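## Task

Pick up the mug that sits on the desk, set it down on the closet's bottom shelf, then close the closet door completely. The mug must stay upright, must not be dropped from more than a few centimetres and must not be struck hard. The robot must not tip over or be left leaning. Anything that stays in place only because the robot is holding it at the end does not count.

## Robot and tools

Robot: a Hello Robot Stretch 4, a single-arm mobile manipulator about 1.6 m tall. It has an omni-wheel base (rim no more than 0.23 m from the base origin), a lift that rides up a mast, a telescoping arm that reaches forward, a three-joint wrist (yaw, pitch, roll) and a two-finger gripper. Cameras: head_camera, head_left_camera, head_right_camera and wrist_camera.

Frames: the base frame sits on the floor under the middle of the base, with x forward, y left and z up. hand_pose is reported in this frame. It is a point between the open fingertips, and its axes line up with the base axes when all wrist joints are 0. Treat the printed value as approximate. The odometry frame is wherever the base frame was when the scene began.

execute_actions(actions, cameras): actions is a list holding one action, or an empty list, which only reports state and images. There is one arm, so there is one set of joint targets, not one per arm. An action may contain:
- base: exactly one relative move, measured from the base's last reported position. translate_m drives straight, metres, -2 to 2, forward positive. strafe_m slides sideways, metres, -2 to 2, left positive. rotate_rad turns in place, radians, -3.2 to 3.2, counter-clockwise (left) positive.
- joints: absolute targets, keyed by name. lift_m: 0 to 1.2 m. arm_m: extension, 0 to 0.55 m. wrist_yaw_rad: -1.134 to 4.276; 0 points forward, positive turns left, 3.14 is folded back, and above 3.4 the arm may block it. wrist_pitch_rad: -1.117 to 4.259; 0 is level, 1.57 points straight down. wrist_roll_rad: -1.117 to 4.259; at 0 the fingers are level with each other, and positive turns clockwise when seen from behind the gripper. gripper_m: fingertip gap in metres, -0.038 to 0.141; negative values press the tips together. Targets beyond a range are clipped, and the result reports this. Any other bad value or unknown key rejects the whole call, and nothing moves.
- pace: "slow", "default", "fast" or "max". Base top speeds for these are 0.1/0.3/0.4/0.6 m/s and 1/2/3/4 rad/s. Above lift 0.2 m these drop further, to 0.3 m/s and 1 rad/s at full lift height.
- contact_limits: {"arm_m": value}, 0 (gentlest) to 0.75 (firmest), 0.5 if omitted. It sets how hard the arm may push before it halts.
- end_of_arm: "enable_torque", sent on its own, turns wrist or gripper motors that shut off back on.
The motions within one action start at the same moment. Anything you leave out may still be heading to an earlier target. cameras picks which images come back: null or ["all"] returns every camera, [] returns none.

wait(seconds 0 to 10) lets the scene run with no new command. zoom_image(camera, region [x0,y0,x1,y1] pixels, top-left origin, at most 504x504) enlarges a part of a camera's latest image. read_manual only returns licence text. finished_scene(scene) ends the current scene, given its number, and reports success. It is final, so make sure everything is settled first. If a call reports a stop, the later robot calls in that same reply are skipped.

Results: joint_positions gives the joints. Tolerances for done: lift and arm ±0.004, yaw and roll ±0.02, pitch ±0.05, gripper ±0.004. base_odometry comes from wheel rotation, so slip shows up as movement. turned_by_wheels vs turned_by_imu: a gap above about 0.1 rad suggests a collision or slip, and the heading error is about their difference. base_tilt is in degrees (forward/right positive), with a fixed bias of up to about 1.5. lidar_m lists 12 sectors of 30 degrees: the first is straight ahead, then they go counter-clockwise (4th left, 7th rear, 10th right). "-" means nothing seen, or something nearer than 0.25 m. The lidar may miss glass, thin legs and things behind the robot. wrist_depth_mm is a 7x7 grid of median depths, 100 to 2000 mm, and includes the robot's own parts. motor_effort is a percentage of maximum, with the peak in brackets. It is noisy and has a fixed bias per motor. A loaded level gripper shifts the pitch effort away from zero. For wheel motors, positive means a right turn.

Status words: done; off_target (stopped short, may still be pushing); contact_stop_at_<key> (blocked, and that part goes slack: a slack lift can sag under load and slack wheels can coast); limit_stop_at_tilt (lean above 6 degrees; lift, arm and wheels ignore commands until the lean eases); limit_stop_at_own_body (near a self-collision; move the joint away instead, and lift and arm may go slack); torque_fault (a wrist or gripper motor maxed out and went limp; send enable_torque). on_its_own lists what you did not command, and "held at" there is the target being held, not the actual position.

Gripping: command a gap smaller than the object's width. A smaller gap squeezes harder and draws the object toward the wrist. The position reading and done do not confirm a grasp; a firm squeeze shows as a clear change in gripper effort. If the fingertips snag on a surface beneath them, raise the lift. Self-collision is likely with pitch below -0.2 combined with roll below -0.4 or above 4. To unfold the wrist at the start, send lift_m 0.4 together with wrist_yaw_rad 0.

Cautions: loose objects may occasionally get nudged. Do not drive or turn while carrying more than 1 kg with arm_m above 0.2, especially at fast paces. Avoid long, hard pushes or pulls, particularly with the gripper high or with a high contact limit, because they can tip the robot. Lower objects gently and leave them standing, open the gripper and back away before finishing. Avoid drops, slams and hard hits. Less robot motion time is better.

Each tool is called after ">>>" by a JSON object that holds its "method" and its "body".

## Session

>>> {"method": "execute_actions", "body": {"actions": []}}

Scene clock: 0.00 s.
base_odometry: x=+0.000 y=+0.000 heading=+0.000 (m, m, rad; odometry frame)
turned_by_wheels: +0.000 (rad since the last result)
turned_by_imu: +0.000 (rad since the last result)
base_tilt: forward=+0.3 right=-0.3 (deg)
lidar_m: 1.10 1.36 1.62 1.62 2.12 2.60 2.65 1.75 1.58 1.63 1.19 1.11
base_status: not commanded
joint_positions: lift_m=+0.272 arm_m=-0.003 wrist_yaw_rad=+3.128 wrist_pitch_rad=-0.012 wrist_roll_rad=+0.016 gripper_m=+0.057
joint_status: not commanded
motor_effort: lift_m=+20 arm_m=-1 wrist_yaw_rad=+1 wrist_pitch_rad=-7 wrist_roll_rad=-1 gripper_m=-4 wheel_0=+0 wheel_1=-1 wheel_2=+0 (%)
hand_pose: x=-0.1189 y=+0.0915 z=+0.4534 quat_wxyz=(+0.007, +0.006, +0.008, +1.000) (m; base frame)
wrist_depth_mm: - 136 222 - - - - / - 113 139 - - - - / - 125 162 - - - - / 141 141 - - - - - / 1808 - - - - - - / 1182 1366 200 1366 195 1576 1661 / 878 931 1042 - 1078 1008 1118
pictures: head_camera, head_left_camera, head_right_camera, wrist_camera
Images, in order (width x height): head_camera 420x560, head_left_camera 420x672, head_right_camera 420x672, wrist_camera 616x392.

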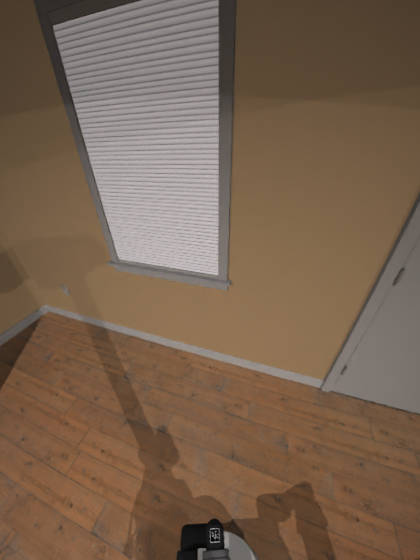

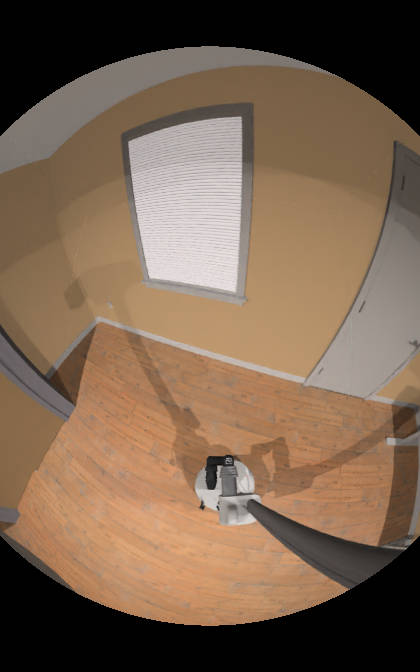

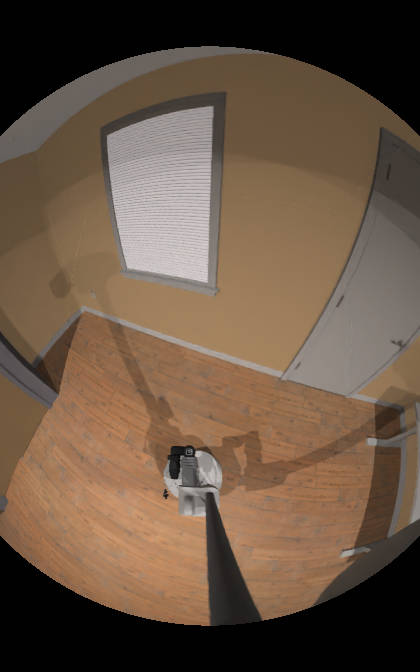

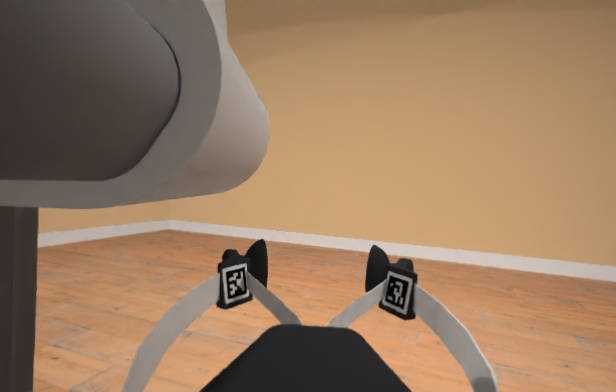

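>>> {"method": "execute_actions", "body": {"actions": [{"base":{"rotate_rad":-1.8},"joints":{"lift_m":0.4,"wrist_yaw_rad":0},"pace":"fast"}], "cameras": ["head_camera","head_left_camera"]}}

>>> {"method": "execute_actions", "body": {"actions": [{"base":{"rotate_rad":-2.2},"pace":"fast"}], "cameras": ["head_camera","head_left_camera"]}}

Scene clock: 2.47 s.
base_odometry: x=+0.000 y=+0.000 heading=-1.800 (m, m, rad; odometry frame)
turned_by_wheels: -1.800 (rad since the last result)
turned_by_imu: -1.821 (rad since the last result)
base_tilt: forward=+0.3 right=-0.4 (deg)
lidar_m: 1.57 1.42 1.13 1.11 1.15 1.91 1.61 1.81 2.65 2.63 2.87 1.59
base_status: done
joint_positions: lift_m=+0.400 arm_m=-0.003 wrist_yaw_rad=+0.000 wrist_pitch_rad=-0.012 wrist_roll_rad=+0.016 gripper_m=+0.057
joint_status: all done
motor_effort: lift_m=+20(25) arm_m=-1(1) wrist_yaw_rad=-2(8) wrist_pitch_rad=-6(6) wrist_roll_rad=-1(1) gripper_m=-3(4) wheel_0=+2(10) wheel_1=+2(10) wheel_2=+2(10) (%)
hand_pose: x=+0.4568 y=-0.0873 z=+0.5815 quat_wxyz=(+1.000, +0.008, -0.006, +0.000) (m; base frame)
wrist_depth_mm: 1308 1808 - - - 1983 1921 / 1336 1808 - - - - 1983 / 1366 1863 - - - - 1921 / 1366 1863 - - - 1983 1921 / 1366 1921 - - - - 1983 / 1397 1708 199 1661 195 1808 1921 / 1229 1182 1308 - 1336 1255 1397
pictures: head_camera, head_left_camera
Images, in order (width x height): head_camera 420x560, head_left_camera 420x672.

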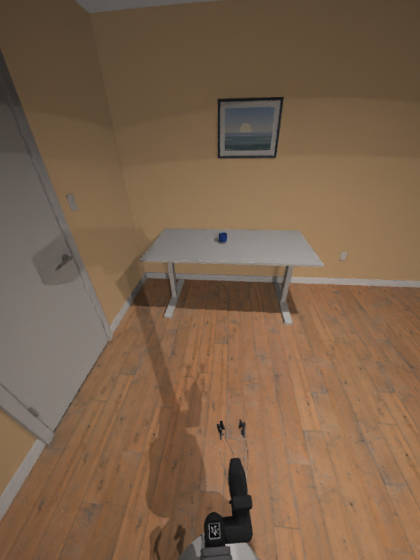

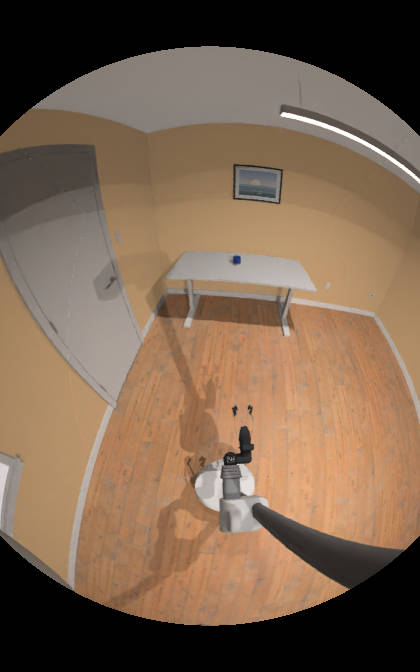

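Scene clock: 4.47 s.
base_odometry: x=+0.000 y=+0.000 heading=+2.284 (m, m, rad; odometry frame)
turned_by_wheels: -2.200 (rad since the last result)
turned_by_imu: -2.226 (rad since the last result)
base_tilt: forward=+0.4 right=-0.3 (deg)
lidar_m: 2.40 2.63 2.77 1.66 1.57 1.53 1.16 1.11 1.11 1.64 1.59 1.71
base_status: done
joint_positions: lift_m=+0.400 arm_m=-0.003 wrist_yaw_rad=+0.000 wrist_pitch_rad=-0.012 wrist_roll_rad=+0.016 gripper_m=+0.057
joint_status: not commanded
motor_effort: lift_m=+20(20) arm_m=-1(1) wrist_yaw_rad=-1(2) wrist_pitch_rad=-7(7) wrist_roll_rad=-1(1) gripper_m=-3(3) wheel_0=+2(9) wheel_1=+3(14) wheel_2=+2(11) (%)
hand_pose: x=+0.4568 y=-0.0874 z=+0.5816 quat_wxyz=(+1.000, +0.008, -0.006, +0.000) (m; base frame)
wrist_depth_mm: - - - - - 1756 1366 / - - - - - 1708 1397 / - - - - - 1708 1336 / - - - - - 1708 1336 / - - - - - 1708 1366 / 1708 1708 200 1661 194 1661 1336 / 1229 1160 1308 - 1366 1229 1281
pictures: head_camera, head_left_camera
Images, in order (width x height): head_camera 420x560, head_left_camera 420x672.

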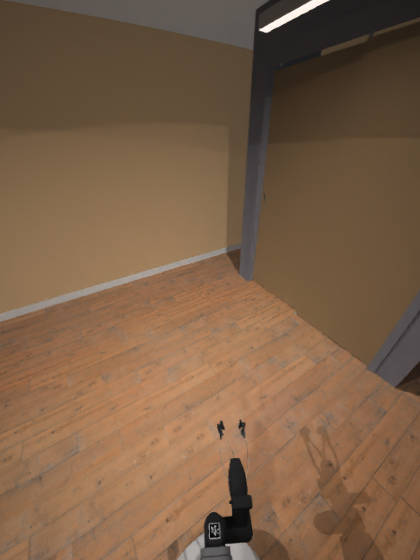

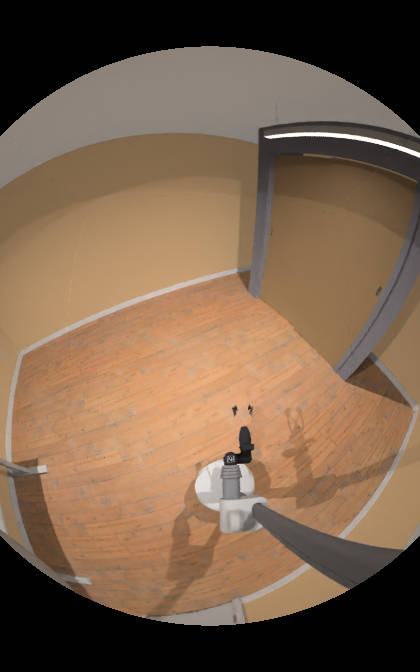

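>>> {"method": "execute_actions", "body": {"actions": [{"base":{"rotate_rad":-0.8},"pace":"fast"}]}}

Scene clock: 5.80 s.
base_odometry: x=+0.000 y=+0.000 heading=+1.484 (m, m, rad; odometry frame)
turned_by_wheels: -0.800 (rad since the last result)
turned_by_imu: -0.809 (rad since the last result)
base_tilt: forward=+0.3 right=-0.3 (deg)
lidar_m: 1.61 1.93 2.63 2.62 2.77 1.58 1.61 1.28 1.12 1.11 1.27 2.32
base_status: done
joint_positions: lift_m=+0.400 arm_m=-0.003 wrist_yaw_rad=+0.000 wrist_pitch_rad=-0.012 wrist_roll_rad=+0.016 gripper_m=+0.057
joint_status: not commanded
motor_effort: lift_m=+20(20) arm_m=-1(1) wrist_yaw_rad=+0(1) wrist_pitch_rad=-6(7) wrist_roll_rad=-1(1) gripper_m=-4(3) wheel_0=+1(8) wheel_1=+1(10) wheel_2=+0(10) (%)
hand_pose: x=+0.4568 y=-0.0874 z=+0.5816 quat_wxyz=(+1.000, +0.008, -0.006, +0.000) (m; base frame)
wrist_depth_mm: 1863 1756 1537 1464 1366 1983 1808 / 1863 1708 1618 1464 1366 1983 1863 / 1863 1808 1576 1499 1397 1921 1808 / 1921 1808 1576 1464 1397 1921 1808 / 1921 1808 1618 1499 1430 1921 1808 / 1708 1708 199 1464 194 1921 1808 / 1205 1160 1308 - 1336 1255 1366
pictures: head_camera, head_left_camera, head_right_camera, wrist_camera
Images, in order (width x height): head_camera 420x560, head_left_camera 420x672, head_right_camera 420x672, wrist_camera 616x392.

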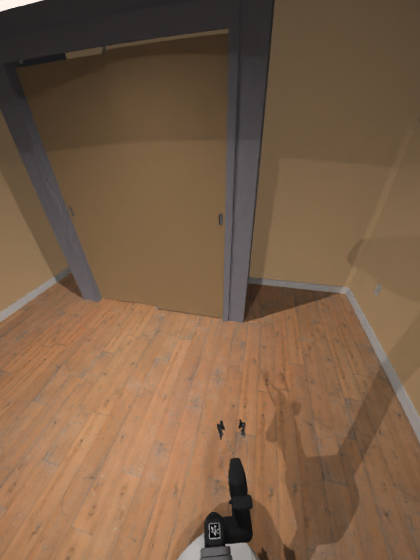

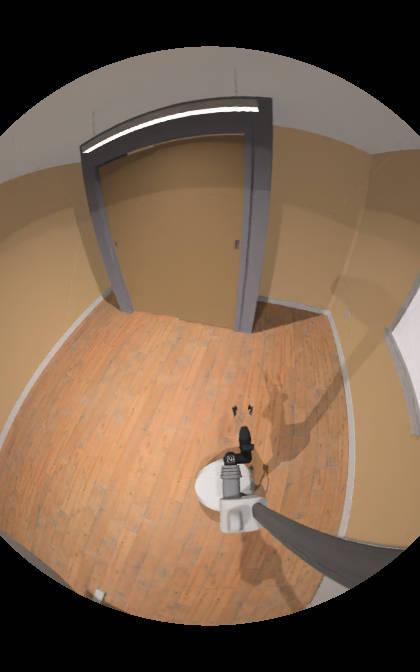

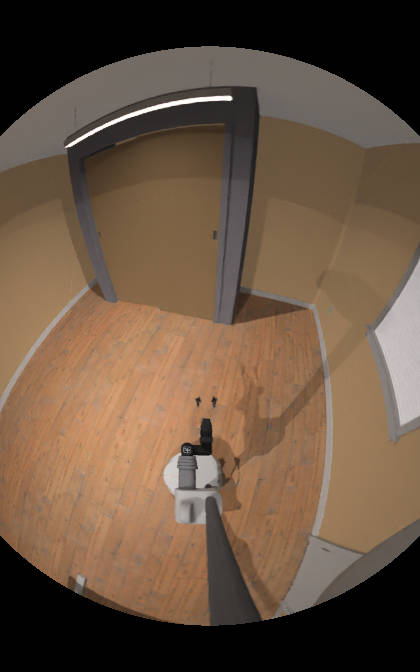

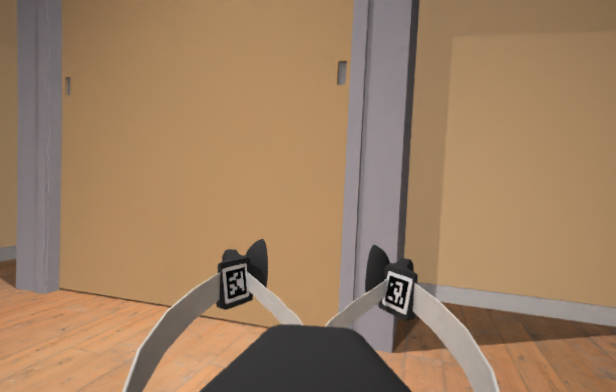

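>>> {"method": "execute_actions", "body": {"actions": [{"base":{"rotate_rad":-0.22},"joints":{"lift_m":0.8,"gripper_m":-0.01},"pace":"fast"}], "cameras": []}}

>>> {"method": "execute_actions", "body": {"actions": [{"base":{"strafe_m":0.5},"pace":"fast"}], "cameras": []}}

>>> {"method": "execute_actions", "body": {"actions": [{"base":{"translate_m":0.8},"pace":"fast"}], "cameras": ["head_camera","wrist_camera"]}}

Scene clock: 8.23 s.
base_odometry: x=+0.000 y=+0.000 heading=+1.265 (m, m, rad; odometry frame)
turned_by_wheels: -0.220 (rad since the last result)
turned_by_imu: -0.222 (rad since the last result)
base_tilt: forward=+0.3 right=-0.4 (deg)
lidar_m: 1.62 1.77 2.47 2.62 2.76 1.67 1.58 1.50 1.16 1.09 1.12 1.70
base_status: done
joint_positions: lift_m=+0.800 arm_m=-0.003 wrist_yaw_rad=+0.000 wrist_pitch_rad=-0.012 wrist_roll_rad=+0.016 gripper_m=-0.010
joint_status: all done
motor_effort: lift_m=+21(23) arm_m=-1(1) wrist_yaw_rad=+0(1) wrist_pitch_rad=-7(6) wrist_roll_rad=-1(1) gripper_m=-10(11) wheel_0=+1(8) wheel_1=+1(9) wheel_2=+1(8) (%)
hand_pose: x=+0.4568 y=-0.0875 z=+0.9815 quat_wxyz=(+1.000, +0.008, -0.006, +0.000) (m; base frame)
wrist_depth_mm: 1576 1464 1430 1397 - - 1756 / 1537 1464 1397 1397 - - 1756 / 1537 1464 1464 1464 - - 1708 / 1537 1499 1430 1618 - - 1708 / 1537 1499 1464 1397 - - 1661 / 1537 1499 182 190 182 - 1708 / 1576 1537 1464 - - - 1708
pictures: none
No camera images: the call's "cameras" was empty. Leave "cameras" out to get every camera's image.

Scene clock: 10.77 s.
base_odometry: x=-0.477 y=+0.151 heading=+1.265 (m, m, rad; odometry frame)
turned_by_wheels: +0.000 (rad since the last result)
turned_by_imu: +0.002 (rad since the last result)
base_tilt: forward=+0.1 right=-0.4 (deg)
lidar_m: 1.65 1.81 2.19 2.12 2.23 2.41 1.57 1.68 1.65 1.62 1.67 1.67
base_status: done
joint_positions: lift_m=+0.800 arm_m=-0.003 wrist_yaw_rad=+0.000 wrist_pitch_rad=-0.012 wrist_roll_rad=+0.016 gripper_m=-0.010
joint_status: not commanded
motor_effort: lift_m=+21(21) arm_m=-1(1) wrist_yaw_rad=+1(0) wrist_pitch_rad=-8(7) wrist_roll_rad=-1(1) gripper_m=-10(10) wheel_0=+0(12) wheel_1=+0(12) wheel_2=+0(1) (%)
hand_pose: x=+0.4568 y=-0.0875 z=+0.9815 quat_wxyz=(+1.000, +0.008, -0.006, +0.000) (m; base frame)
wrist_depth_mm: 1537 1537 1464 1430 1366 - - / 1576 1537 1430 1430 1397 - - / 1576 1537 1499 1464 1397 - - / 1576 1576 1464 1464 1397 - - / 1576 1576 1499 1430 1430 - - / 1618 1576 182 190 182 - - / 1618 1618 1499 - 1464 - -
pictures: none
No camera images: the call's "cameras" was empty. Leave "cameras" out to get every camera's image.

Scene clock: 14.20 s.
base_odometry: x=-0.236 y=+0.913 heading=+1.265 (m, m, rad; odometry frame)
turned_by_wheels: +0.000 (rad since the last result)
turned_by_imu: +0.000 (rad since the last result)
base_tilt: forward=+0.2 right=-0.3 (deg)
lidar_m: 0.85 0.94 1.38 2.07 2.20 3.15 3.17 2.23 1.69 1.62 1.75 0.89
base_status: done
joint_positions: lift_m=+0.800 arm_m=-0.003 wrist_yaw_rad=+0.000 wrist_pitch_rad=-0.012 wrist_roll_rad=+0.016 gripper_m=-0.010
joint_status: not commanded
motor_effort: lift_m=+21(21) arm_m=-1(1) wrist_yaw_rad=+0(0) wrist_pitch_rad=-7(7) wrist_roll_rad=-1(1) gripper_m=-10(11) wheel_0=+1(8) wheel_1=+2(7) wheel_2=-1(12) (%)
hand_pose: x=+0.4568 y=-0.0875 z=+0.9815 quat_wxyz=(+1.000, +0.008, -0.006, +0.000) (m; base frame)
wrist_depth_mm: 676 661 647 640 627 591 585 / 683 661 654 640 634 597 591 / 691 676 654 647 627 597 591 / 691 676 661 647 640 609 597 / 699 683 668 647 640 609 603 / 699 683 182 190 182 609 603 / 707 691 683 - 647 615 621
pictures: head_camera, wrist_camera
Images, in order (width x height): head_camera 420x560, wrist_camera 616x392.

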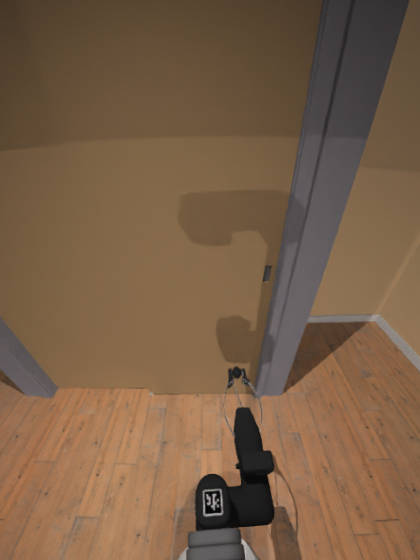

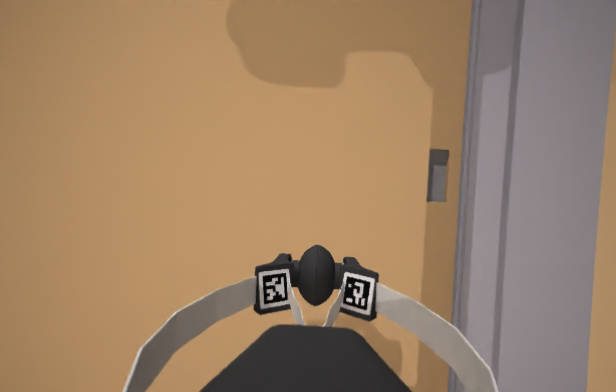

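>>> {"method": "execute_actions", "body": {"actions": [{"base":{"rotate_rad":-0.13},"joints":{"lift_m":0.85}}], "cameras": []}}

>>> {"method": "execute_actions", "body": {"actions": [{"base":{"strafe_m":-0.09},"joints":{"arm_m":0.2}}], "cameras": ["wrist_camera"]}}

Scene clock: 15.40 s.
base_odometry: x=-0.236 y=+0.914 heading=+1.135 (m, m, rad; odometry frame)
turned_by_wheels: -0.129 (rad since the last result)
turned_by_imu: -0.131 (rad since the last result)
base_tilt: forward=+0.3 right=-0.3 (deg)
lidar_m: 0.85 0.87 1.21 2.06 2.12 2.77 3.16 2.45 1.78 1.62 1.65 0.90
base_status: done
joint_positions: lift_m=+0.850 arm_m=-0.003 wrist_yaw_rad=+0.000 wrist_pitch_rad=-0.012 wrist_roll_rad=+0.016 gripper_m=-0.010
joint_status: all done
motor_effort: lift_m=+22(23) arm_m=-1(1) wrist_yaw_rad=+0(0) wrist_pitch_rad=-7(7) wrist_roll_rad=-1(1) gripper_m=-11(11) wheel_0=+4(6) wheel_1=+1(9) wheel_2=+3(8) (%)
hand_pose: x=+0.4568 y=-0.0874 z=+1.0314 quat_wxyz=(+1.000, +0.008, -0.006, +0.000) (m; base frame)
wrist_depth_mm: 621 634 634 647 647 647 1397 / 634 640 640 654 640 647 1397 / 634 647 647 654 647 647 1430 / 634 640 661 661 647 654 1430 / 647 647 654 661 661 661 1430 / 647 654 182 190 182 668 1464 / 647 654 661 - 661 668 1464
pictures: none
No camera images: the call's "cameras" was empty. Leave "cameras" out to get every camera's image.

Scene clock: 17.10 s.
base_odometry: x=-0.154 y=+0.876 heading=+1.135 (m, m, rad; odometry frame)
turned_by_wheels: +0.000 (rad since the last result)
turned_by_imu: +0.000 (rad since the last result)
base_tilt: forward=+0.1 right=-0.2 (deg)
lidar_m: 0.87 0.89 1.20 2.15 2.22 2.87 3.13 2.39 1.67 1.53 1.58 0.89
base_status: done
joint_positions: lift_m=+0.850 arm_m=+0.199 wrist_yaw_rad=+0.000 wrist_pitch_rad=-0.012 wrist_roll_rad=+0.016 gripper_m=-0.010
joint_status: all done
motor_effort: lift_m=+22(22) arm_m=+6(6) wrist_yaw_rad=+0(1) wrist_pitch_rad=-6(7) wrist_roll_rad=-1(1) gripper_m=-10(10) wheel_0=+2(10) wheel_1=-2(9) wheel_2=+0(1) (%)
hand_pose: x=+0.6583 y=-0.0874 z=+1.0314 quat_wxyz=(+1.000, +0.008, -0.006, +0.000) (m; base frame)
wrist_depth_mm: 439 442 449 455 442 449 1205 / 442 445 452 459 439 452 1205 / 445 452 455 459 436 452 1205 / 449 452 459 466 439 459 1205 / 449 459 462 452 452 462 1229 / 452 462 181 189 182 466 1255 / 455 462 469 - 462 466 1229
pictures: wrist_camera
Images, in order (width x height): wrist_camera 616x392.

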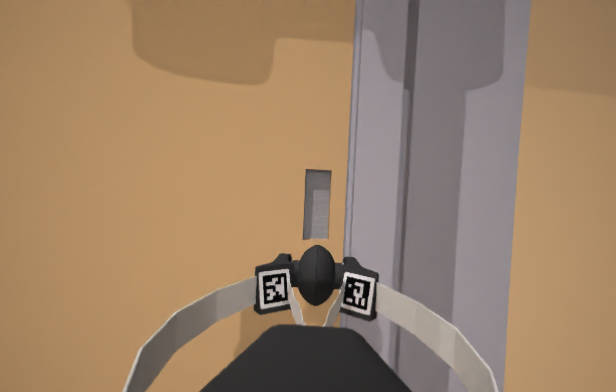

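>>> {"method": "execute_actions", "body": {"actions": [{"joints":{"lift_m":0.86,"arm_m":0.5},"contact_limits":{"arm_m":0.15},"pace":"slow"}], "cameras": ["wrist_camera","head_camera"]}}

Scene clock: 20.60 s.
base_odometry: x=-0.154 y=+0.875 heading=+1.135 (m, m, rad; odometry frame)
turned_by_wheels: +0.000 (rad since the last result)
turned_by_imu: +0.002 (rad since the last result)
base_tilt: forward=+0.1 right=-0.3 (deg)
lidar_m: 0.86 0.89 1.23 2.16 2.23 2.90 3.17 2.40 1.69 1.52 1.57 0.90
base_status: not commanded
joint_positions: lift_m=+0.860 arm_m=+0.437 wrist_yaw_rad=-0.007 wrist_pitch_rad=-0.012 wrist_roll_rad=+0.016 gripper_m=-0.010
joint_status: arm_m contact_stop (moved +0.238 of +0.301); the others done
on_its_own: arm_m is slack since a contact_stop (your +0.500 is given up); wrist_yaw_rad is at rest, and its effort (+20) is outside its rest range (-13 to +13)
motor_effort: lift_m=+19(21) arm_m=+0(15) wrist_yaw_rad=+20(31) wrist_pitch_rad=-5(8) wrist_roll_rad=-1(1) gripper_m=-7(8) wheel_0=+1(4) wheel_1=+0(3) wheel_2=-6(9) (%)
contact_limits: arm_m 0.15
hand_pose: x=+0.8955 y=-0.0895 z=+1.0416 quat_wxyz=(+1.000, +0.008, -0.006, -0.004) (m; base frame)
wrist_depth_mm: 216 219 222 224 209 198 215 / 218 221 224 227 207 200 216 / 220 223 224 229 203 202 219 / 220 224 226 232 202 204 220 / 223 225 229 229 204 205 222 / 224 227 177 190 182 221 224 / 225 228 231 - 205 206 224
pictures: head_camera, wrist_camera
Images, in order (width x height): head_camera 420x560, wrist_camera 616x392.

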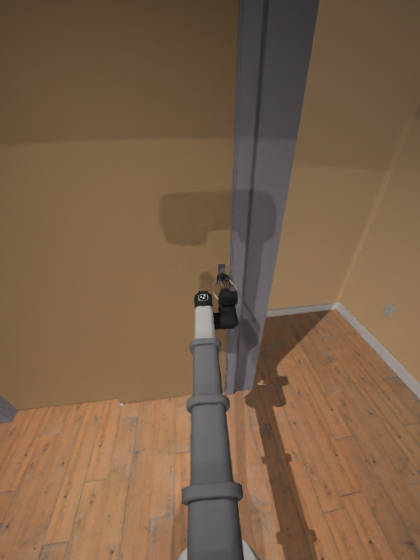

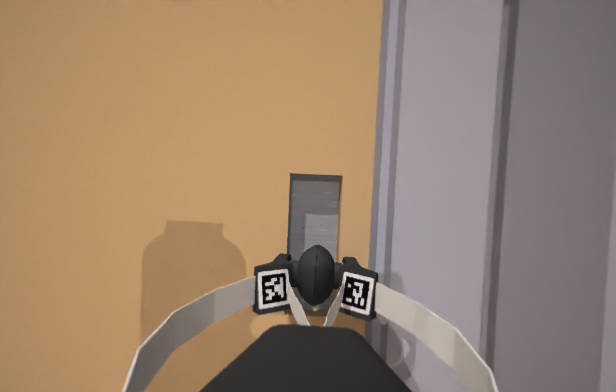

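>>> {"method": "execute_actions", "body": {"actions": [{"base":{"strafe_m":0.012},"joints":{"lift_m":0.89,"arm_m":0.42,"gripper_m":-0.03,"wrist_yaw_rad":0.1},"pace":"slow"}], "cameras": []}}

>>> {"method": "execute_actions", "body": {"actions": [{"joints":{"arm_m":0.5},"contact_limits":{"arm_m":0.2},"pace":"slow"}], "cameras": ["wrist_camera"]}}

Scene clock: 21.80 s.
base_odometry: x=-0.165 y=+0.880 heading=+1.135 (m, m, rad; odometry frame)
turned_by_wheels: +0.000 (rad since the last result)
turned_by_imu: +0.000 (rad since the last result)
base_tilt: forward=+0.4 right=-0.3 (deg)
lidar_m: 0.86 0.88 1.23 2.15 2.20 2.85 3.16 2.41 1.69 1.54 1.58 0.92
base_status: done
joint_positions: lift_m=+0.890 arm_m=+0.421 wrist_yaw_rad=+0.100 wrist_pitch_rad=-0.011 wrist_roll_rad=+0.016 gripper_m=-0.030
joint_status: all done
motor_effort: lift_m=+22(30) arm_m=-6(7) wrist_yaw_rad=+1(65) wrist_pitch_rad=-8(35) wrist_roll_rad=-1(1) gripper_m=-16(16) wheel_0=+1(15) wheel_1=+1(3) wheel_2=+0(15) (%)
hand_pose: x=+0.8877 y=-0.0582 z=+1.0713 quat_wxyz=(+0.999, +0.008, -0.005, +0.050) (m; base frame)
wrist_depth_mm: 236 234 231 228 225 198 191 / 238 236 232 229 227 195 193 / 240 236 234 231 229 196 194 / 242 238 236 232 229 197 195 / 243 239 237 233 244 198 196 / 245 242 181 189 180 199 198 / 246 243 241 - 236 200 200
pictures: none
No camera images: the call's "cameras" was empty. Leave "cameras" out to get every camera's image.

Scene clock: 22.80 s.
base_odometry: x=-0.165 y=+0.880 heading=+1.135 (m, m, rad; odometry frame)
turned_by_wheels: +0.000 (rad since the last result)
turned_by_imu: +0.000 (rad since the last result)
base_tilt: forward=+0.3 right=-0.4 (deg)
lidar_m: 0.85 0.89 1.24 2.14 2.21 2.87 3.16 2.41 1.69 1.54 1.60 0.93
base_status: not commanded
joint_positions: lift_m=+0.890 arm_m=+0.430 wrist_yaw_rad=+0.095 wrist_pitch_rad=-0.012 wrist_roll_rad=+0.016 gripper_m=-0.030
joint_status: arm_m contact_stop (moved +0.009 of +0.079)
on_its_own: arm_m is slack since a contact_stop (your +0.500 is given up)
motor_effort: lift_m=+22(22) arm_m=+0(18) wrist_yaw_rad=+13(29) wrist_pitch_rad=-6(8) wrist_roll_rad=-1(1) gripper_m=-12(17) wheel_0=+3(3) wheel_1=+2(2) wheel_2=-6(8) (%)
contact_limits: arm_m 0.2
hand_pose: x=+0.8961 y=-0.0596 z=+1.0715 quat_wxyz=(+0.999, +0.008, -0.006, +0.048) (m; base frame)
wrist_depth_mm: 229 227 224 222 220 193 185 / 231 229 226 224 221 189 186 / 233 229 228 225 224 189 187 / 235 232 229 227 224 190 189 / 236 233 231 226 239 192 190 / 238 235 183 199 182 192 191 / 240 236 235 - 231 193 193
pictures: wrist_camera
Images, in order (width x height): wrist_camera 616x392.

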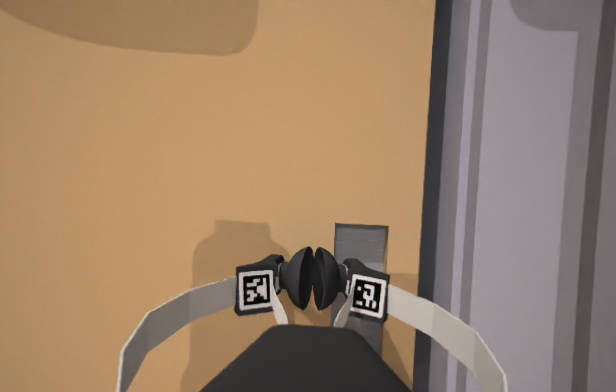

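>>> {"method": "execute_actions", "body": {"actions": [{"base":{"strafe_m":0.15},"joints":{"arm_m":0.44},"contact_limits":{"arm_m":0.6},"pace":"slow"}], "cameras": ["wrist_camera","head_camera"]}}

Scene clock: 25.53 s.
base_odometry: x=-0.301 y=+0.943 heading=+1.133 (m, m, rad; odometry frame)
turned_by_wheels: -0.001 (rad since the last result)
turned_by_imu: -0.116 (rad since the last result)
base_tilt: forward=-0.5 right=+0.1 (deg)
lidar_m: 0.83 0.85 1.07 2.04 2.04 2.48 2.74 2.41 1.88 1.65 1.66 0.94
base_status: done
joint_positions: lift_m=+0.890 arm_m=+0.437 wrist_yaw_rad=+0.083 wrist_pitch_rad=+0.003 wrist_roll_rad=+0.015 gripper_m=-0.030
joint_status: all done
on_its_own: wrist_yaw_rad is at rest, and its effort (+48) is outside its rest range (-13 to +13); wrist_pitch_rad is at rest, and its effort (-49) is outside its rest range (-23 to +23)
motor_effort: lift_m=+22(22) arm_m=+17(19) wrist_yaw_rad=+48(53) wrist_pitch_rad=-49(49) wrist_roll_rad=+1(1) gripper_m=-7(13) wheel_0=-3(5) wheel_1=+6(12) wheel_2=-20(18) (%)
contact_limits: arm_m 0.6
hand_pose: x=+0.9026 y=-0.0631 z=+1.0672 quat_wxyz=(+0.999, +0.007, +0.002, +0.042) (m; base frame)
wrist_depth_mm: 207 211 214 219 223 197 198 / 208 213 216 221 225 199 200 / 210 214 218 223 228 200 202 / 213 216 221 225 229 202 204 / 214 218 222 225 233 204 222 / 216 219 184 200 181 205 224 / 219 222 226 - 240 206 225
pictures: head_camera, wrist_camera
Images, in order (width x height): head_camera 420x560, wrist_camera 616x392.

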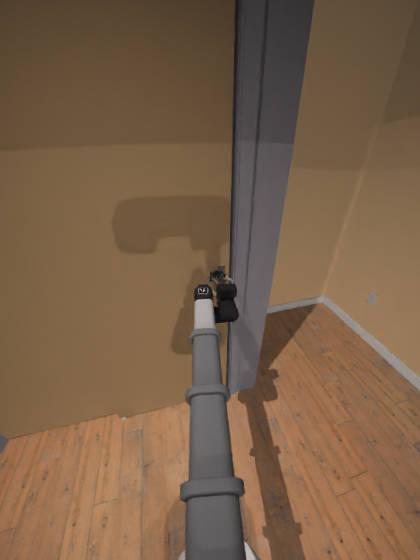

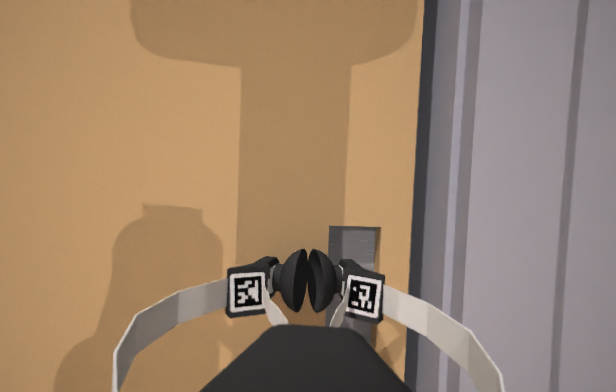

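>>> {"method": "execute_actions", "body": {"actions": [{"joints":{"arm_m":0.05}}], "cameras": []}}

>>> {"method": "execute_actions", "body": {"actions": [{"base":{"rotate_rad":0.12},"joints":{"wrist_yaw_rad":0.0,"gripper_m":0.1}}], "cameras": ["wrist_camera","head_camera"]}}

Scene clock: 27.93 s.
base_odometry: x=-0.301 y=+0.944 heading=+1.135 (m, m, rad; odometry frame)
turned_by_wheels: +0.001 (rad since the last result)
turned_by_imu: +0.001 (rad since the last result)
base_tilt: forward=+0.2 right=-0.4 (deg)
lidar_m: 0.81 0.84 1.10 2.04 2.05 2.51 2.72 2.41 1.92 1.64 1.67 0.92
base_status: not commanded
joint_positions: lift_m=+0.890 arm_m=+0.051 wrist_yaw_rad=+0.100 wrist_pitch_rad=-0.012 wrist_roll_rad=+0.015 gripper_m=-0.030
joint_status: all done
motor_effort: lift_m=+22(22) arm_m=-6(15) wrist_yaw_rad=+0(50) wrist_pitch_rad=-7(50) wrist_roll_rad=+0(1) gripper_m=-17(17) wheel_0=-2(4) wheel_1=+1(6) wheel_2=+1(20) (%)
hand_pose: x=+0.5177 y=-0.0582 z=+1.0714 quat_wxyz=(+0.999, +0.008, -0.005, +0.050) (m; base frame)
wrist_depth_mm: 544 554 564 569 574 569 1336 / 549 559 564 574 580 580 1366 / 554 564 569 580 580 580 1336 / 559 564 574 585 585 585 1366 / 559 574 585 585 569 591 1366 / 564 574 181 189 180 591 1397 / 574 574 591 - 574 597 1397
pictures: none
No camera images: the call's "cameras" was empty. Leave "cameras" out to get every camera's image.

Scene clock: 29.93 s.
base_odometry: x=-0.301 y=+0.944 heading=+1.254 (m, m, rad; odometry frame)
turned_by_wheels: +0.119 (rad since the last result)
turned_by_imu: +0.121 (rad since the last result)
base_tilt: forward=+0.3 right=-0.2 (deg)
lidar_m: 0.82 0.85 1.21 2.05 2.10 2.72 3.19 2.51 1.78 1.66 1.72 0.88
base_status: done
joint_positions: lift_m=+0.890 arm_m=+0.051 wrist_yaw_rad=+0.000 wrist_pitch_rad=-0.012 wrist_roll_rad=+0.015 gripper_m=+0.100
joint_status: all done
motor_effort: lift_m=+21(21) arm_m=-6(6) wrist_yaw_rad=-2(5) wrist_pitch_rad=-8(7) wrist_roll_rad=-1(0) gripper_m=-4(18) wheel_0=-3(6) wheel_1=-2(7) wheel_2=-3(7) (%)
hand_pose: x=+0.5105 y=-0.0873 z=+1.0714 quat_wxyz=(+1.000, +0.008, -0.006, +0.000) (m; base frame)
wrist_depth_mm: 554 554 559 569 574 559 564 / 554 559 564 569 569 564 1336 / 559 564 564 574 580 569 1308 / 559 569 574 580 580 580 1336 / 564 564 569 580 585 574 1366 / 574 569 580 585 585 580 1366 / 569 574 580 - 585 585 1366
pictures: head_camera, wrist_camera
Images, in order (width x height): head_camera 420x560, wrist_camera 616x392.

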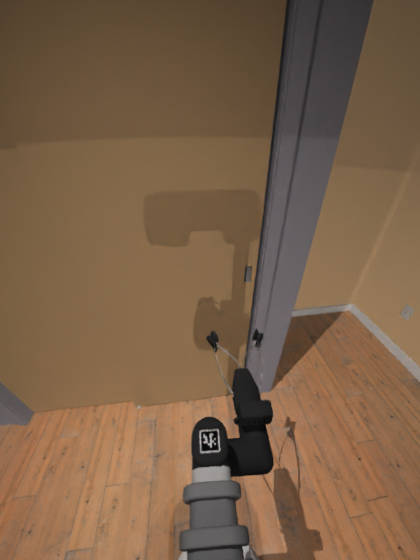

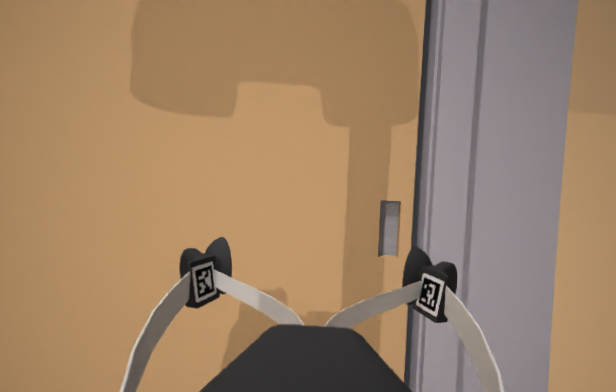

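>>> {"method": "execute_actions", "body": {"actions": [{"base":{"rotate_rad":0.04},"joints":{"lift_m":0.857}}], "cameras": []}}

>>> {"method": "execute_actions", "body": {"actions": [{"base":{"strafe_m":-0.1}}], "cameras": []}}

>>> {"method": "execute_actions", "body": {"actions": [{"base":{"translate_m":0.27}}], "cameras": ["wrist_camera"]}}

Scene clock: 31.07 s.
base_odometry: x=-0.301 y=+0.944 heading=+1.294 (m, m, rad; odometry frame)
turned_by_wheels: +0.040 (rad since the last result)
turned_by_imu: +0.041 (rad since the last result)
base_tilt: forward=+0.2 right=-0.2 (deg)
lidar_m: 0.83 0.86 1.23 2.03 2.12 2.84 3.20 2.48 1.72 1.65 1.77 0.87
base_status: done
joint_positions: lift_m=+0.857 arm_m=+0.051 wrist_yaw_rad=+0.000 wrist_pitch_rad=-0.012 wrist_roll_rad=+0.015 gripper_m=+0.100
joint_status: all done
motor_effort: lift_m=+17(17) arm_m=-6(6) wrist_yaw_rad=-1(2) wrist_pitch_rad=-8(8) wrist_roll_rad=-1(1) gripper_m=-2(3) wheel_0=-2(7) wheel_1=-1(9) wheel_2=-1(6) (%)
hand_pose: x=+0.5104 y=-0.0874 z=+1.0388 quat_wxyz=(+1.000, +0.008, -0.006, +0.000) (m; base frame)
wrist_depth_mm: 564 564 559 559 564 544 544 / 564 564 569 564 564 549 549 / 569 574 569 569 569 554 554 / 569 574 574 574 580 559 559 / 574 580 580 580 580 559 564 / 580 580 580 574 580 549 564 / 585 585 585 - 585 564 569
pictures: none
No camera images: the call's "cameras" was empty. Leave "cameras" out to get every camera's image.

Scene clock: 32.53 s.
base_odometry: x=-0.205 y=+0.917 heading=+1.294 (m, m, rad; odometry frame)
turned_by_wheels: +0.000 (rad since the last result)
turned_by_imu: +0.000 (rad since the last result)
base_tilt: forward=+0.3 right=-0.3 (deg)
lidar_m: 0.84 0.86 1.26 2.12 2.21 2.96 3.21 2.35 1.65 1.54 1.62 0.84
base_status: done
joint_positions: lift_m=+0.857 arm_m=+0.051 wrist_yaw_rad=+0.000 wrist_pitch_rad=-0.012 wrist_roll_rad=+0.015 gripper_m=+0.100
joint_status: not commanded
motor_effort: lift_m=+17(18) arm_m=-6(6) wrist_yaw_rad=-1(0) wrist_pitch_rad=-7(7) wrist_roll_rad=-1(0) gripper_m=-2(2) wheel_0=+2(9) wheel_1=-1(7) wheel_2=+0(1) (%)
hand_pose: x=+0.5104 y=-0.0874 z=+1.0388 quat_wxyz=(+1.000, +0.008, -0.006, +0.000) (m; base frame)
wrist_depth_mm: 564 564 564 564 544 549 1281 / 564 569 564 564 549 549 1281 / 569 569 569 574 554 559 1281 / 574 574 574 574 564 559 1281 / 580 580 574 585 559 564 1308 / 580 580 580 580 554 564 1308 / 585 585 585 - 564 569 1308
pictures: none
No camera images: the call's "cameras" was empty. Leave "cameras" out to get every camera's image.

Scene clock: 34.90 s.
base_odometry: x=-0.131 y=+1.176 heading=+1.294 (m, m, rad; odometry frame)
turned_by_wheels: +0.000 (rad since the last result)
turned_by_imu: +0.001 (rad since the last result)
base_tilt: forward=+0.3 right=-0.2 (deg)
lidar_m: 0.55 0.57 0.78 2.14 2.23 2.98 3.52 2.29 1.67 1.53 1.64 0.56
base_status: done
joint_positions: lift_m=+0.857 arm_m=+0.051 wrist_yaw_rad=+0.000 wrist_pitch_rad=-0.012 wrist_roll_rad=+0.015 gripper_m=+0.100
joint_status: not commanded
motor_effort: lift_m=+17(17) arm_m=-6(6) wrist_yaw_rad=+0(1) wrist_pitch_rad=-7(8) wrist_roll_rad=-1(0) gripper_m=-2(2) wheel_0=+3(7) wheel_1=+2(6) wheel_2=-1(12) (%)
hand_pose: x=+0.5104 y=-0.0874 z=+1.0388 quat_wxyz=(+1.000, +0.008, -0.006, +0.000) (m; base frame)
wrist_depth_mm: 298 298 300 300 301 271 282 / 300 300 301 300 301 272 283 / 303 303 303 303 303 273 287 / 304 306 306 306 307 274 289 / 306 306 306 306 317 278 290 / 310 309 309 309 309 279 293 / 312 312 312 - 310 281 294
pictures: wrist_camera
Images, in order (width x height): wrist_camera 616x392.

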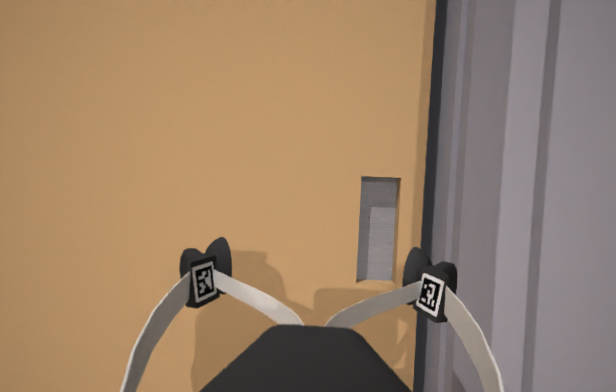

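>>> {"method": "execute_actions", "body": {"actions": [{"joints":{"arm_m":0.22},"contact_limits":{"arm_m":0.15},"pace":"slow"}], "cameras": ["wrist_camera"]}}

Scene clock: 38.60 s.
base_odometry: x=-0.131 y=+1.176 heading=+1.294 (m, m, rad; odometry frame)
turned_by_wheels: +0.000 (rad since the last result)
turned_by_imu: +0.001 (rad since the last result)
base_tilt: forward=+0.1 right=-0.3 (deg)
lidar_m: 0.57 0.58 0.82 2.15 2.24 2.98 3.50 2.31 1.62 1.55 1.66 0.56
base_status: not commanded
joint_positions: lift_m=+0.857 arm_m=+0.115 wrist_yaw_rad=-0.003 wrist_pitch_rad=-0.012 wrist_roll_rad=+0.015 gripper_m=+0.100
joint_status: arm_m contact_stop (moved +0.064 of +0.169)
on_its_own: arm_m is slack since a contact_stop (your +0.220 is given up)
motor_effort: lift_m=+18(17) arm_m=+0(16) wrist_yaw_rad=+8(27) wrist_pitch_rad=-5(7) wrist_roll_rad=+0(0) gripper_m=-4(1) wheel_0=+3(4) wheel_1=+2(4) wheel_2=-6(10) (%)
contact_limits: arm_m 0.15
hand_pose: x=+0.5745 y=-0.0883 z=+1.0389 quat_wxyz=(+1.000, +0.008, -0.006, -0.001) (m; base frame)
wrist_depth_mm: 237 238 238 238 238 238 208 / 239 239 239 240 241 235 209 / 240 240 241 242 242 230 211 / 243 243 243 243 245 228 212 / 244 244 244 246 258 227 213 / 246 245 247 247 247 216 215 / 248 248 249 - 249 216 217
pictures: wrist_camera
Images, in order (width x height): wrist_camera 616x392.

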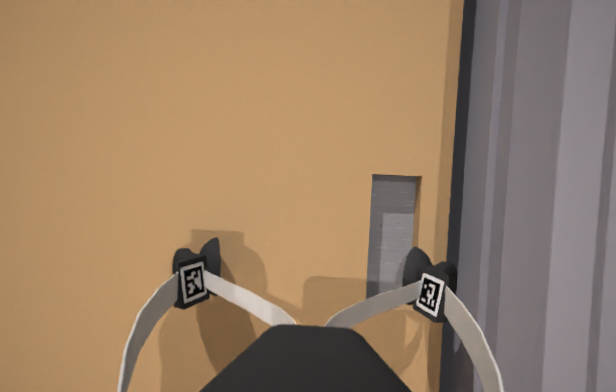

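>>> {"method": "execute_actions", "body": {"actions": [{"joints":{"arm_m":0.095,"gripper_m":0.06}}], "cameras": []}}

>>> {"method": "execute_actions", "body": {"actions": [{"joints":{"arm_m":0.2},"contact_limits":{"arm_m":0.15},"pace":"slow"}], "cameras": ["wrist_camera"]}}

Scene clock: 39.90 s.
base_odometry: x=-0.131 y=+1.176 heading=+1.294 (m, m, rad; odometry frame)
turned_by_wheels: +0.000 (rad since the last result)
turned_by_imu: +0.001 (rad since the last result)
base_tilt: forward=+0.4 right=-0.3 (deg)
lidar_m: 0.55 0.57 0.85 2.13 2.21 2.99 3.52 2.29 1.64 1.54 1.65 0.57
base_status: not commanded
joint_positions: lift_m=+0.857 arm_m=+0.096 wrist_yaw_rad=+0.000 wrist_pitch_rad=-0.012 wrist_roll_rad=+0.015 gripper_m=+0.060
joint_status: all done
motor_effort: lift_m=+18(17) arm_m=-6(6) wrist_yaw_rad=+0(8) wrist_pitch_rad=-6(6) wrist_roll_rad=-1(1) gripper_m=-3(1) wheel_0=+3(3) wheel_1=+2(2) wheel_2=-4(6) (%)
hand_pose: x=+0.5554 y=-0.0875 z=+1.0389 quat_wxyz=(+1.000, +0.008, -0.006, +0.000) (m; base frame)
wrist_depth_mm: 253 254 254 254 254 241 225 / 255 255 255 256 256 241 227 / 257 257 257 257 257 242 229 / 259 258 258 259 259 240 229 / 259 260 260 262 262 237 232 / 262 262 262 262 199 234 234 / 264 264 264 - 264 235 236
pictures: none
No camera images: the call's "cameras" was empty. Leave "cameras" out to get every camera's image.

Scene clock: 41.10 s.
base_odometry: x=-0.131 y=+1.176 heading=+1.294 (m, m, rad; odometry frame)
turned_by_wheels: +0.000 (rad since the last result)
turned_by_imu: +0.000 (rad since the last result)
base_tilt: forward=+0.1 right=-0.3 (deg)
lidar_m: 0.57 0.58 0.83 2.16 2.21 2.98 3.48 2.32 1.63 1.54 1.65 0.58
base_status: not commanded
joint_positions: lift_m=+0.857 arm_m=+0.117 wrist_yaw_rad=-0.002 wrist_pitch_rad=-0.012 wrist_roll_rad=+0.015 gripper_m=+0.060
joint_status: arm_m contact_stop (moved +0.021 of +0.104)
on_its_own: arm_m is slack since a contact_stop (your +0.200 is given up)
motor_effort: lift_m=+17(17) arm_m=+0(13) wrist_yaw_rad=+7(12) wrist_pitch_rad=-5(5) wrist_roll_rad=+0(1) gripper_m=-3(4) wheel_0=+3(3) wheel_1=+2(2) wheel_2=-8(8) (%)
contact_limits: arm_m 0.15
hand_pose: x=+0.5766 y=-0.0881 z=+1.0390 quat_wxyz=(+1.000, +0.008, -0.006, -0.001) (m; base frame)
wrist_depth_mm: 236 236 236 236 236 236 206 / 237 237 237 238 237 236 208 / 238 239 239 240 240 231 208 / 240 241 241 241 242 228 209 / 243 243 242 243 244 225 211 / 245 244 245 245 199 217 212 / 246 246 246 - 247 214 214
pictures: wrist_camera
Images, in order (width x height): wrist_camera 616x392.

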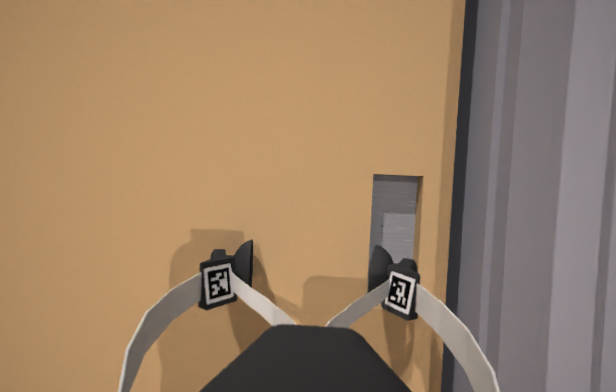

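>>> {"method": "execute_actions", "body": {"actions": [{"joints":{"arm_m":0.085}}], "cameras": []}}

>>> {"method": "execute_actions", "body": {"actions": [{"base":{"strafe_m":-0.05},"joints":{"wrist_yaw_rad":0.25,"lift_m":0.872}}], "cameras": []}}

>>> {"method": "execute_actions", "body": {"actions": [{"joints":{"arm_m":0.2},"contact_limits":{"arm_m":0.15},"pace":"slow"}], "cameras": ["wrist_camera"]}}

Scene clock: 42.10 s.
base_odometry: x=-0.131 y=+1.176 heading=+1.294 (m, m, rad; odometry frame)
turned_by_wheels: +0.000 (rad since the last result)
turned_by_imu: +0.001 (rad since the last result)
base_tilt: forward=+0.2 right=-0.3 (deg)
lidar_m: 0.56 0.58 0.80 2.15 2.22 2.98 3.51 2.30 1.62 1.54 1.64 0.60
base_status: not commanded
joint_positions: lift_m=+0.857 arm_m=+0.086 wrist_yaw_rad=+0.000 wrist_pitch_rad=-0.012 wrist_roll_rad=+0.015 gripper_m=+0.060
joint_status: all done
motor_effort: lift_m=+17(17) arm_m=-6(5) wrist_yaw_rad=+0(6) wrist_pitch_rad=-5(7) wrist_roll_rad=+0(0) gripper_m=-5(4) wheel_0=+3(3) wheel_1=+2(2) wheel_2=-4(8) (%)
hand_pose: x=+0.5454 y=-0.0875 z=+1.0389 quat_wxyz=(+1.000, +0.008, -0.006, +0.000) (m; base frame)
wrist_depth_mm: 264 265 264 264 264 248 236 / 266 265 266 266 266 248 237 / 267 268 268 268 268 244 238 / 270 271 271 270 271 241 240 / 272 271 271 272 272 242 242 / 273 272 272 272 200 244 256 / 274 274 274 - 276 245 258
pictures: none
No camera images: the call's "cameras" was empty. Leave "cameras" out to get every camera's image.

Scene clock: 43.20 s.
base_odometry: x=-0.083 y=+1.162 heading=+1.294 (m, m, rad; odometry frame)
turned_by_wheels: +0.000 (rad since the last result)
turned_by_imu: +0.000 (rad since the last result)
base_tilt: forward=+0.2 right=-0.2 (deg)
lidar_m: 0.56 0.60 0.83 2.19 2.27 3.04 3.52 2.26 1.57 1.49 1.61 0.55
base_status: done
joint_positions: lift_m=+0.872 arm_m=+0.086 wrist_yaw_rad=+0.250 wrist_pitch_rad=-0.012 wrist_roll_rad=+0.015 gripper_m=+0.060
joint_status: all done
motor_effort: lift_m=+22(24) arm_m=-6(6) wrist_yaw_rad=+0(4) wrist_pitch_rad=-6(6) wrist_roll_rad=+0(1) gripper_m=-3(2) wheel_0=+0(10) wheel_1=-1(10) wheel_2=+0(2) (%)
hand_pose: x=+0.5581 y=-0.0134 z=+1.0535 quat_wxyz=(+0.992, +0.008, -0.005, +0.125) (m; base frame)
wrist_depth_mm: 310 290 272 256 242 230 212 / 312 291 272 256 242 231 210 / 314 293 273 259 243 231 207 / 315 294 277 260 246 236 206 / 317 296 277 260 249 241 204 / 320 297 271 257 200 236 203 / 322 300 283 - 246 234 198
pictures: none
No camera images: the call's "cameras" was empty. Leave "cameras" out to get every camera's image.

Scene clock: 44.30 s.
base_odometry: x=-0.083 y=+1.162 heading=+1.293 (m, m, rad; odometry frame)
turned_by_wheels: -0.001 (rad since the last result)
turned_by_imu: -0.001 (rad since the last result)
base_tilt: forward=+0.3 right=-0.3 (deg)
lidar_m: 0.57 0.59 0.82 2.20 2.27 3.03 3.50 2.26 1.58 1.48 1.61 0.57
base_status: not commanded
joint_positions: lift_m=+0.872 arm_m=+0.101 wrist_yaw_rad=+0.239 wrist_pitch_rad=-0.012 wrist_roll_rad=+0.015 gripper_m=+0.060
joint_status: arm_m contact_stop (moved +0.014 of +0.114)
on_its_own: arm_m is slack since a contact_stop (your +0.200 is given up); wrist_yaw_rad is at rest, and its effort (+31) is outside its rest range (-13 to +13)
motor_effort: lift_m=+22(22) arm_m=+0(12) wrist_yaw_rad=+31(45) wrist_pitch_rad=-5(6) wrist_roll_rad=-1(1) gripper_m=-2(4) wheel_0=+0(0) wheel_1=-1(1) wheel_2=-12(11) (%)
contact_limits: arm_m 0.15
hand_pose: x=+0.5724 y=-0.0167 z=+1.0536 quat_wxyz=(+0.993, +0.008, -0.005, +0.119) (m; base frame)
wrist_depth_mm: 291 272 257 243 231 221 198 / 293 276 259 244 232 223 196 / 296 277 260 246 233 225 195 / 297 279 263 247 236 225 193 / 298 281 263 249 239 230 191 / 301 283 259 245 195 225 190 / 303 283 268 - 236 228 190
pictures: wrist_camera
Images, in order (width x height): wrist_camera 616x392.

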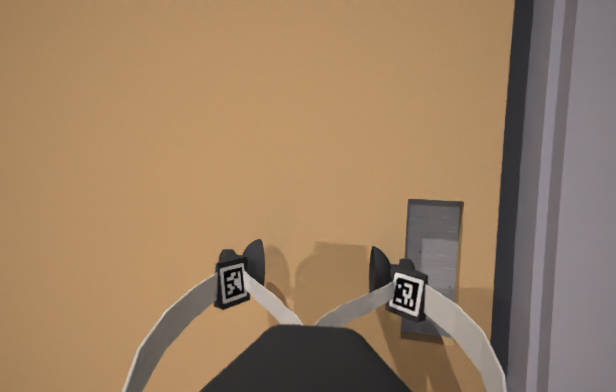

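Tip is ~2 cm left of pocket. Shift right.

>>> {"method": "execute_actions", "body": {"actions": [{"joints":{"arm_m":0.09,"wrist_yaw_rad":0.25}}], "cameras": []}}

>>> {"method": "execute_actions", "body": {"actions": [{"base":{"strafe_m":-0.022}}], "cameras": []}}

>>> {"method": "execute_actions", "body": {"actions": [{"joints":{"arm_m":0.2},"contact_limits":{"arm_m":0.15},"pace":"slow"}], "cameras": ["wrist_camera"]}}

Scene clock: 45.00 s.
base_odometry: x=-0.083 y=+1.162 heading=+1.294 (m, m, rad; odometry frame)
turned_by_wheels: +0.000 (rad since the last result)
turned_by_imu: +0.001 (rad since the last result)
base_tilt: forward=+0.2 right=-0.3 (deg)
lidar_m: 0.56 0.57 0.81 2.20 2.28 3.07 3.49 2.20 1.57 1.49 1.59 0.57
base_status: not commanded
joint_positions: lift_m=+0.872 arm_m=+0.091 wrist_yaw_rad=+0.249 wrist_pitch_rad=-0.012 wrist_roll_rad=+0.015 gripper_m=+0.060
joint_status: all done
motor_effort: lift_m=+21(22) arm_m=-6(6) wrist_yaw_rad=+2(30) wrist_pitch_rad=-5(5) wrist_roll_rad=+0(1) gripper_m=-4(3) wheel_0=+0(0) wheel_1=-2(2) wheel_2=-5(11) (%)
hand_pose: x=+0.5630 y=-0.0135 z=+1.0536 quat_wxyz=(+0.992, +0.008, -0.005, +0.124) (m; base frame)
wrist_depth_mm: 304 286 267 252 237 227 211 / 307 286 268 253 238 229 206 / 309 289 271 254 239 229 205 / 310 290 272 256 243 232 203 / 314 293 274 257 246 239 202 / 314 294 267 253 200 231 200 / 317 296 281 - 243 230 200
pictures: none
No camera images: the call's "cameras" was empty. Leave "cameras" out to get every camera's image.

Scene clock: 45.83 s.
base_odometry: x=-0.062 y=+1.156 heading=+1.294 (m, m, rad; odometry frame)
turned_by_wheels: +0.000 (rad since the last result)
turned_by_imu: +0.000 (rad since the last result)
base_tilt: forward=+0.4 right=-0.2 (deg)
lidar_m: 0.55 0.59 0.81 2.21 2.29 3.06 3.51 2.19 1.56 1.47 1.55 0.57
base_status: done
joint_positions: lift_m=+0.872 arm_m=+0.091 wrist_yaw_rad=+0.250 wrist_pitch_rad=-0.012 wrist_roll_rad=+0.015 gripper_m=+0.060
joint_status: not commanded
motor_effort: lift_m=+22(22) arm_m=-6(6) wrist_yaw_rad=+0(2) wrist_pitch_rad=-6(6) wrist_roll_rad=-1(1) gripper_m=-3(4) wheel_0=+0(8) wheel_1=+0(10) wheel_2=+0(7) (%)
hand_pose: x=+0.5631 y=-0.0134 z=+1.0536 quat_wxyz=(+0.992, +0.008, -0.005, +0.125) (m; base frame)
wrist_depth_mm: 304 286 268 251 237 229 189 / 307 287 268 253 238 229 190 / 309 289 271 255 240 229 191 / 310 291 273 256 245 232 191 / 314 291 273 257 248 234 192 / 315 293 267 254 199 213 193 / 317 294 279 - 241 199 194
pictures: none
No camera images: the call's "cameras" was empty. Leave "cameras" out to get every camera's image.

Scene clock: 47.03 s.
base_odometry: x=-0.062 y=+1.156 heading=+1.293 (m, m, rad; odometry frame)
turned_by_wheels: -0.001 (rad since the last result)
turned_by_imu: +0.000 (rad since the last result)
base_tilt: forward=+0.2 right=-0.3 (deg)
lidar_m: 0.56 0.59 0.82 2.22 2.30 3.09 3.49 2.17 1.57 1.45 1.55 0.55
base_status: not commanded
joint_positions: lift_m=+0.872 arm_m=+0.111 wrist_yaw_rad=+0.242 wrist_pitch_rad=-0.013 wrist_roll_rad=+0.015 gripper_m=+0.060
joint_status: arm_m contact_stop (moved +0.020 of +0.109)
on_its_own: arm_m is slack since a contact_stop (your +0.200 is given up); wrist_yaw_rad is at rest, and its effort (+21) is outside its rest range (-13 to +13)
motor_effort: lift_m=+21(22) arm_m=+0(13) wrist_yaw_rad=+21(29) wrist_pitch_rad=-4(6) wrist_roll_rad=-1(1) gripper_m=-2(5) wheel_0=+0(1) wheel_1=+2(2) wheel_2=-9(11) (%)
contact_limits: arm_m 0.15
hand_pose: x=+0.5829 y=-0.0156 z=+1.0537 quat_wxyz=(+0.993, +0.008, -0.005, +0.121) (m; base frame)
wrist_depth_mm: 279 263 247 233 221 212 174 / 282 264 248 235 222 213 175 / 283 267 250 236 223 215 175 / 285 266 251 236 226 216 176 / 287 268 250 237 231 216 177 / 289 271 248 236 196 196 178 / 290 272 259 - 226 183 178
pictures: wrist_camera
Images, in order (width x height): wrist_camera 616x392.

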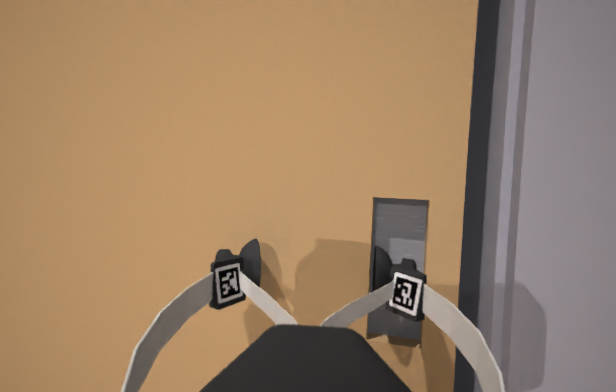

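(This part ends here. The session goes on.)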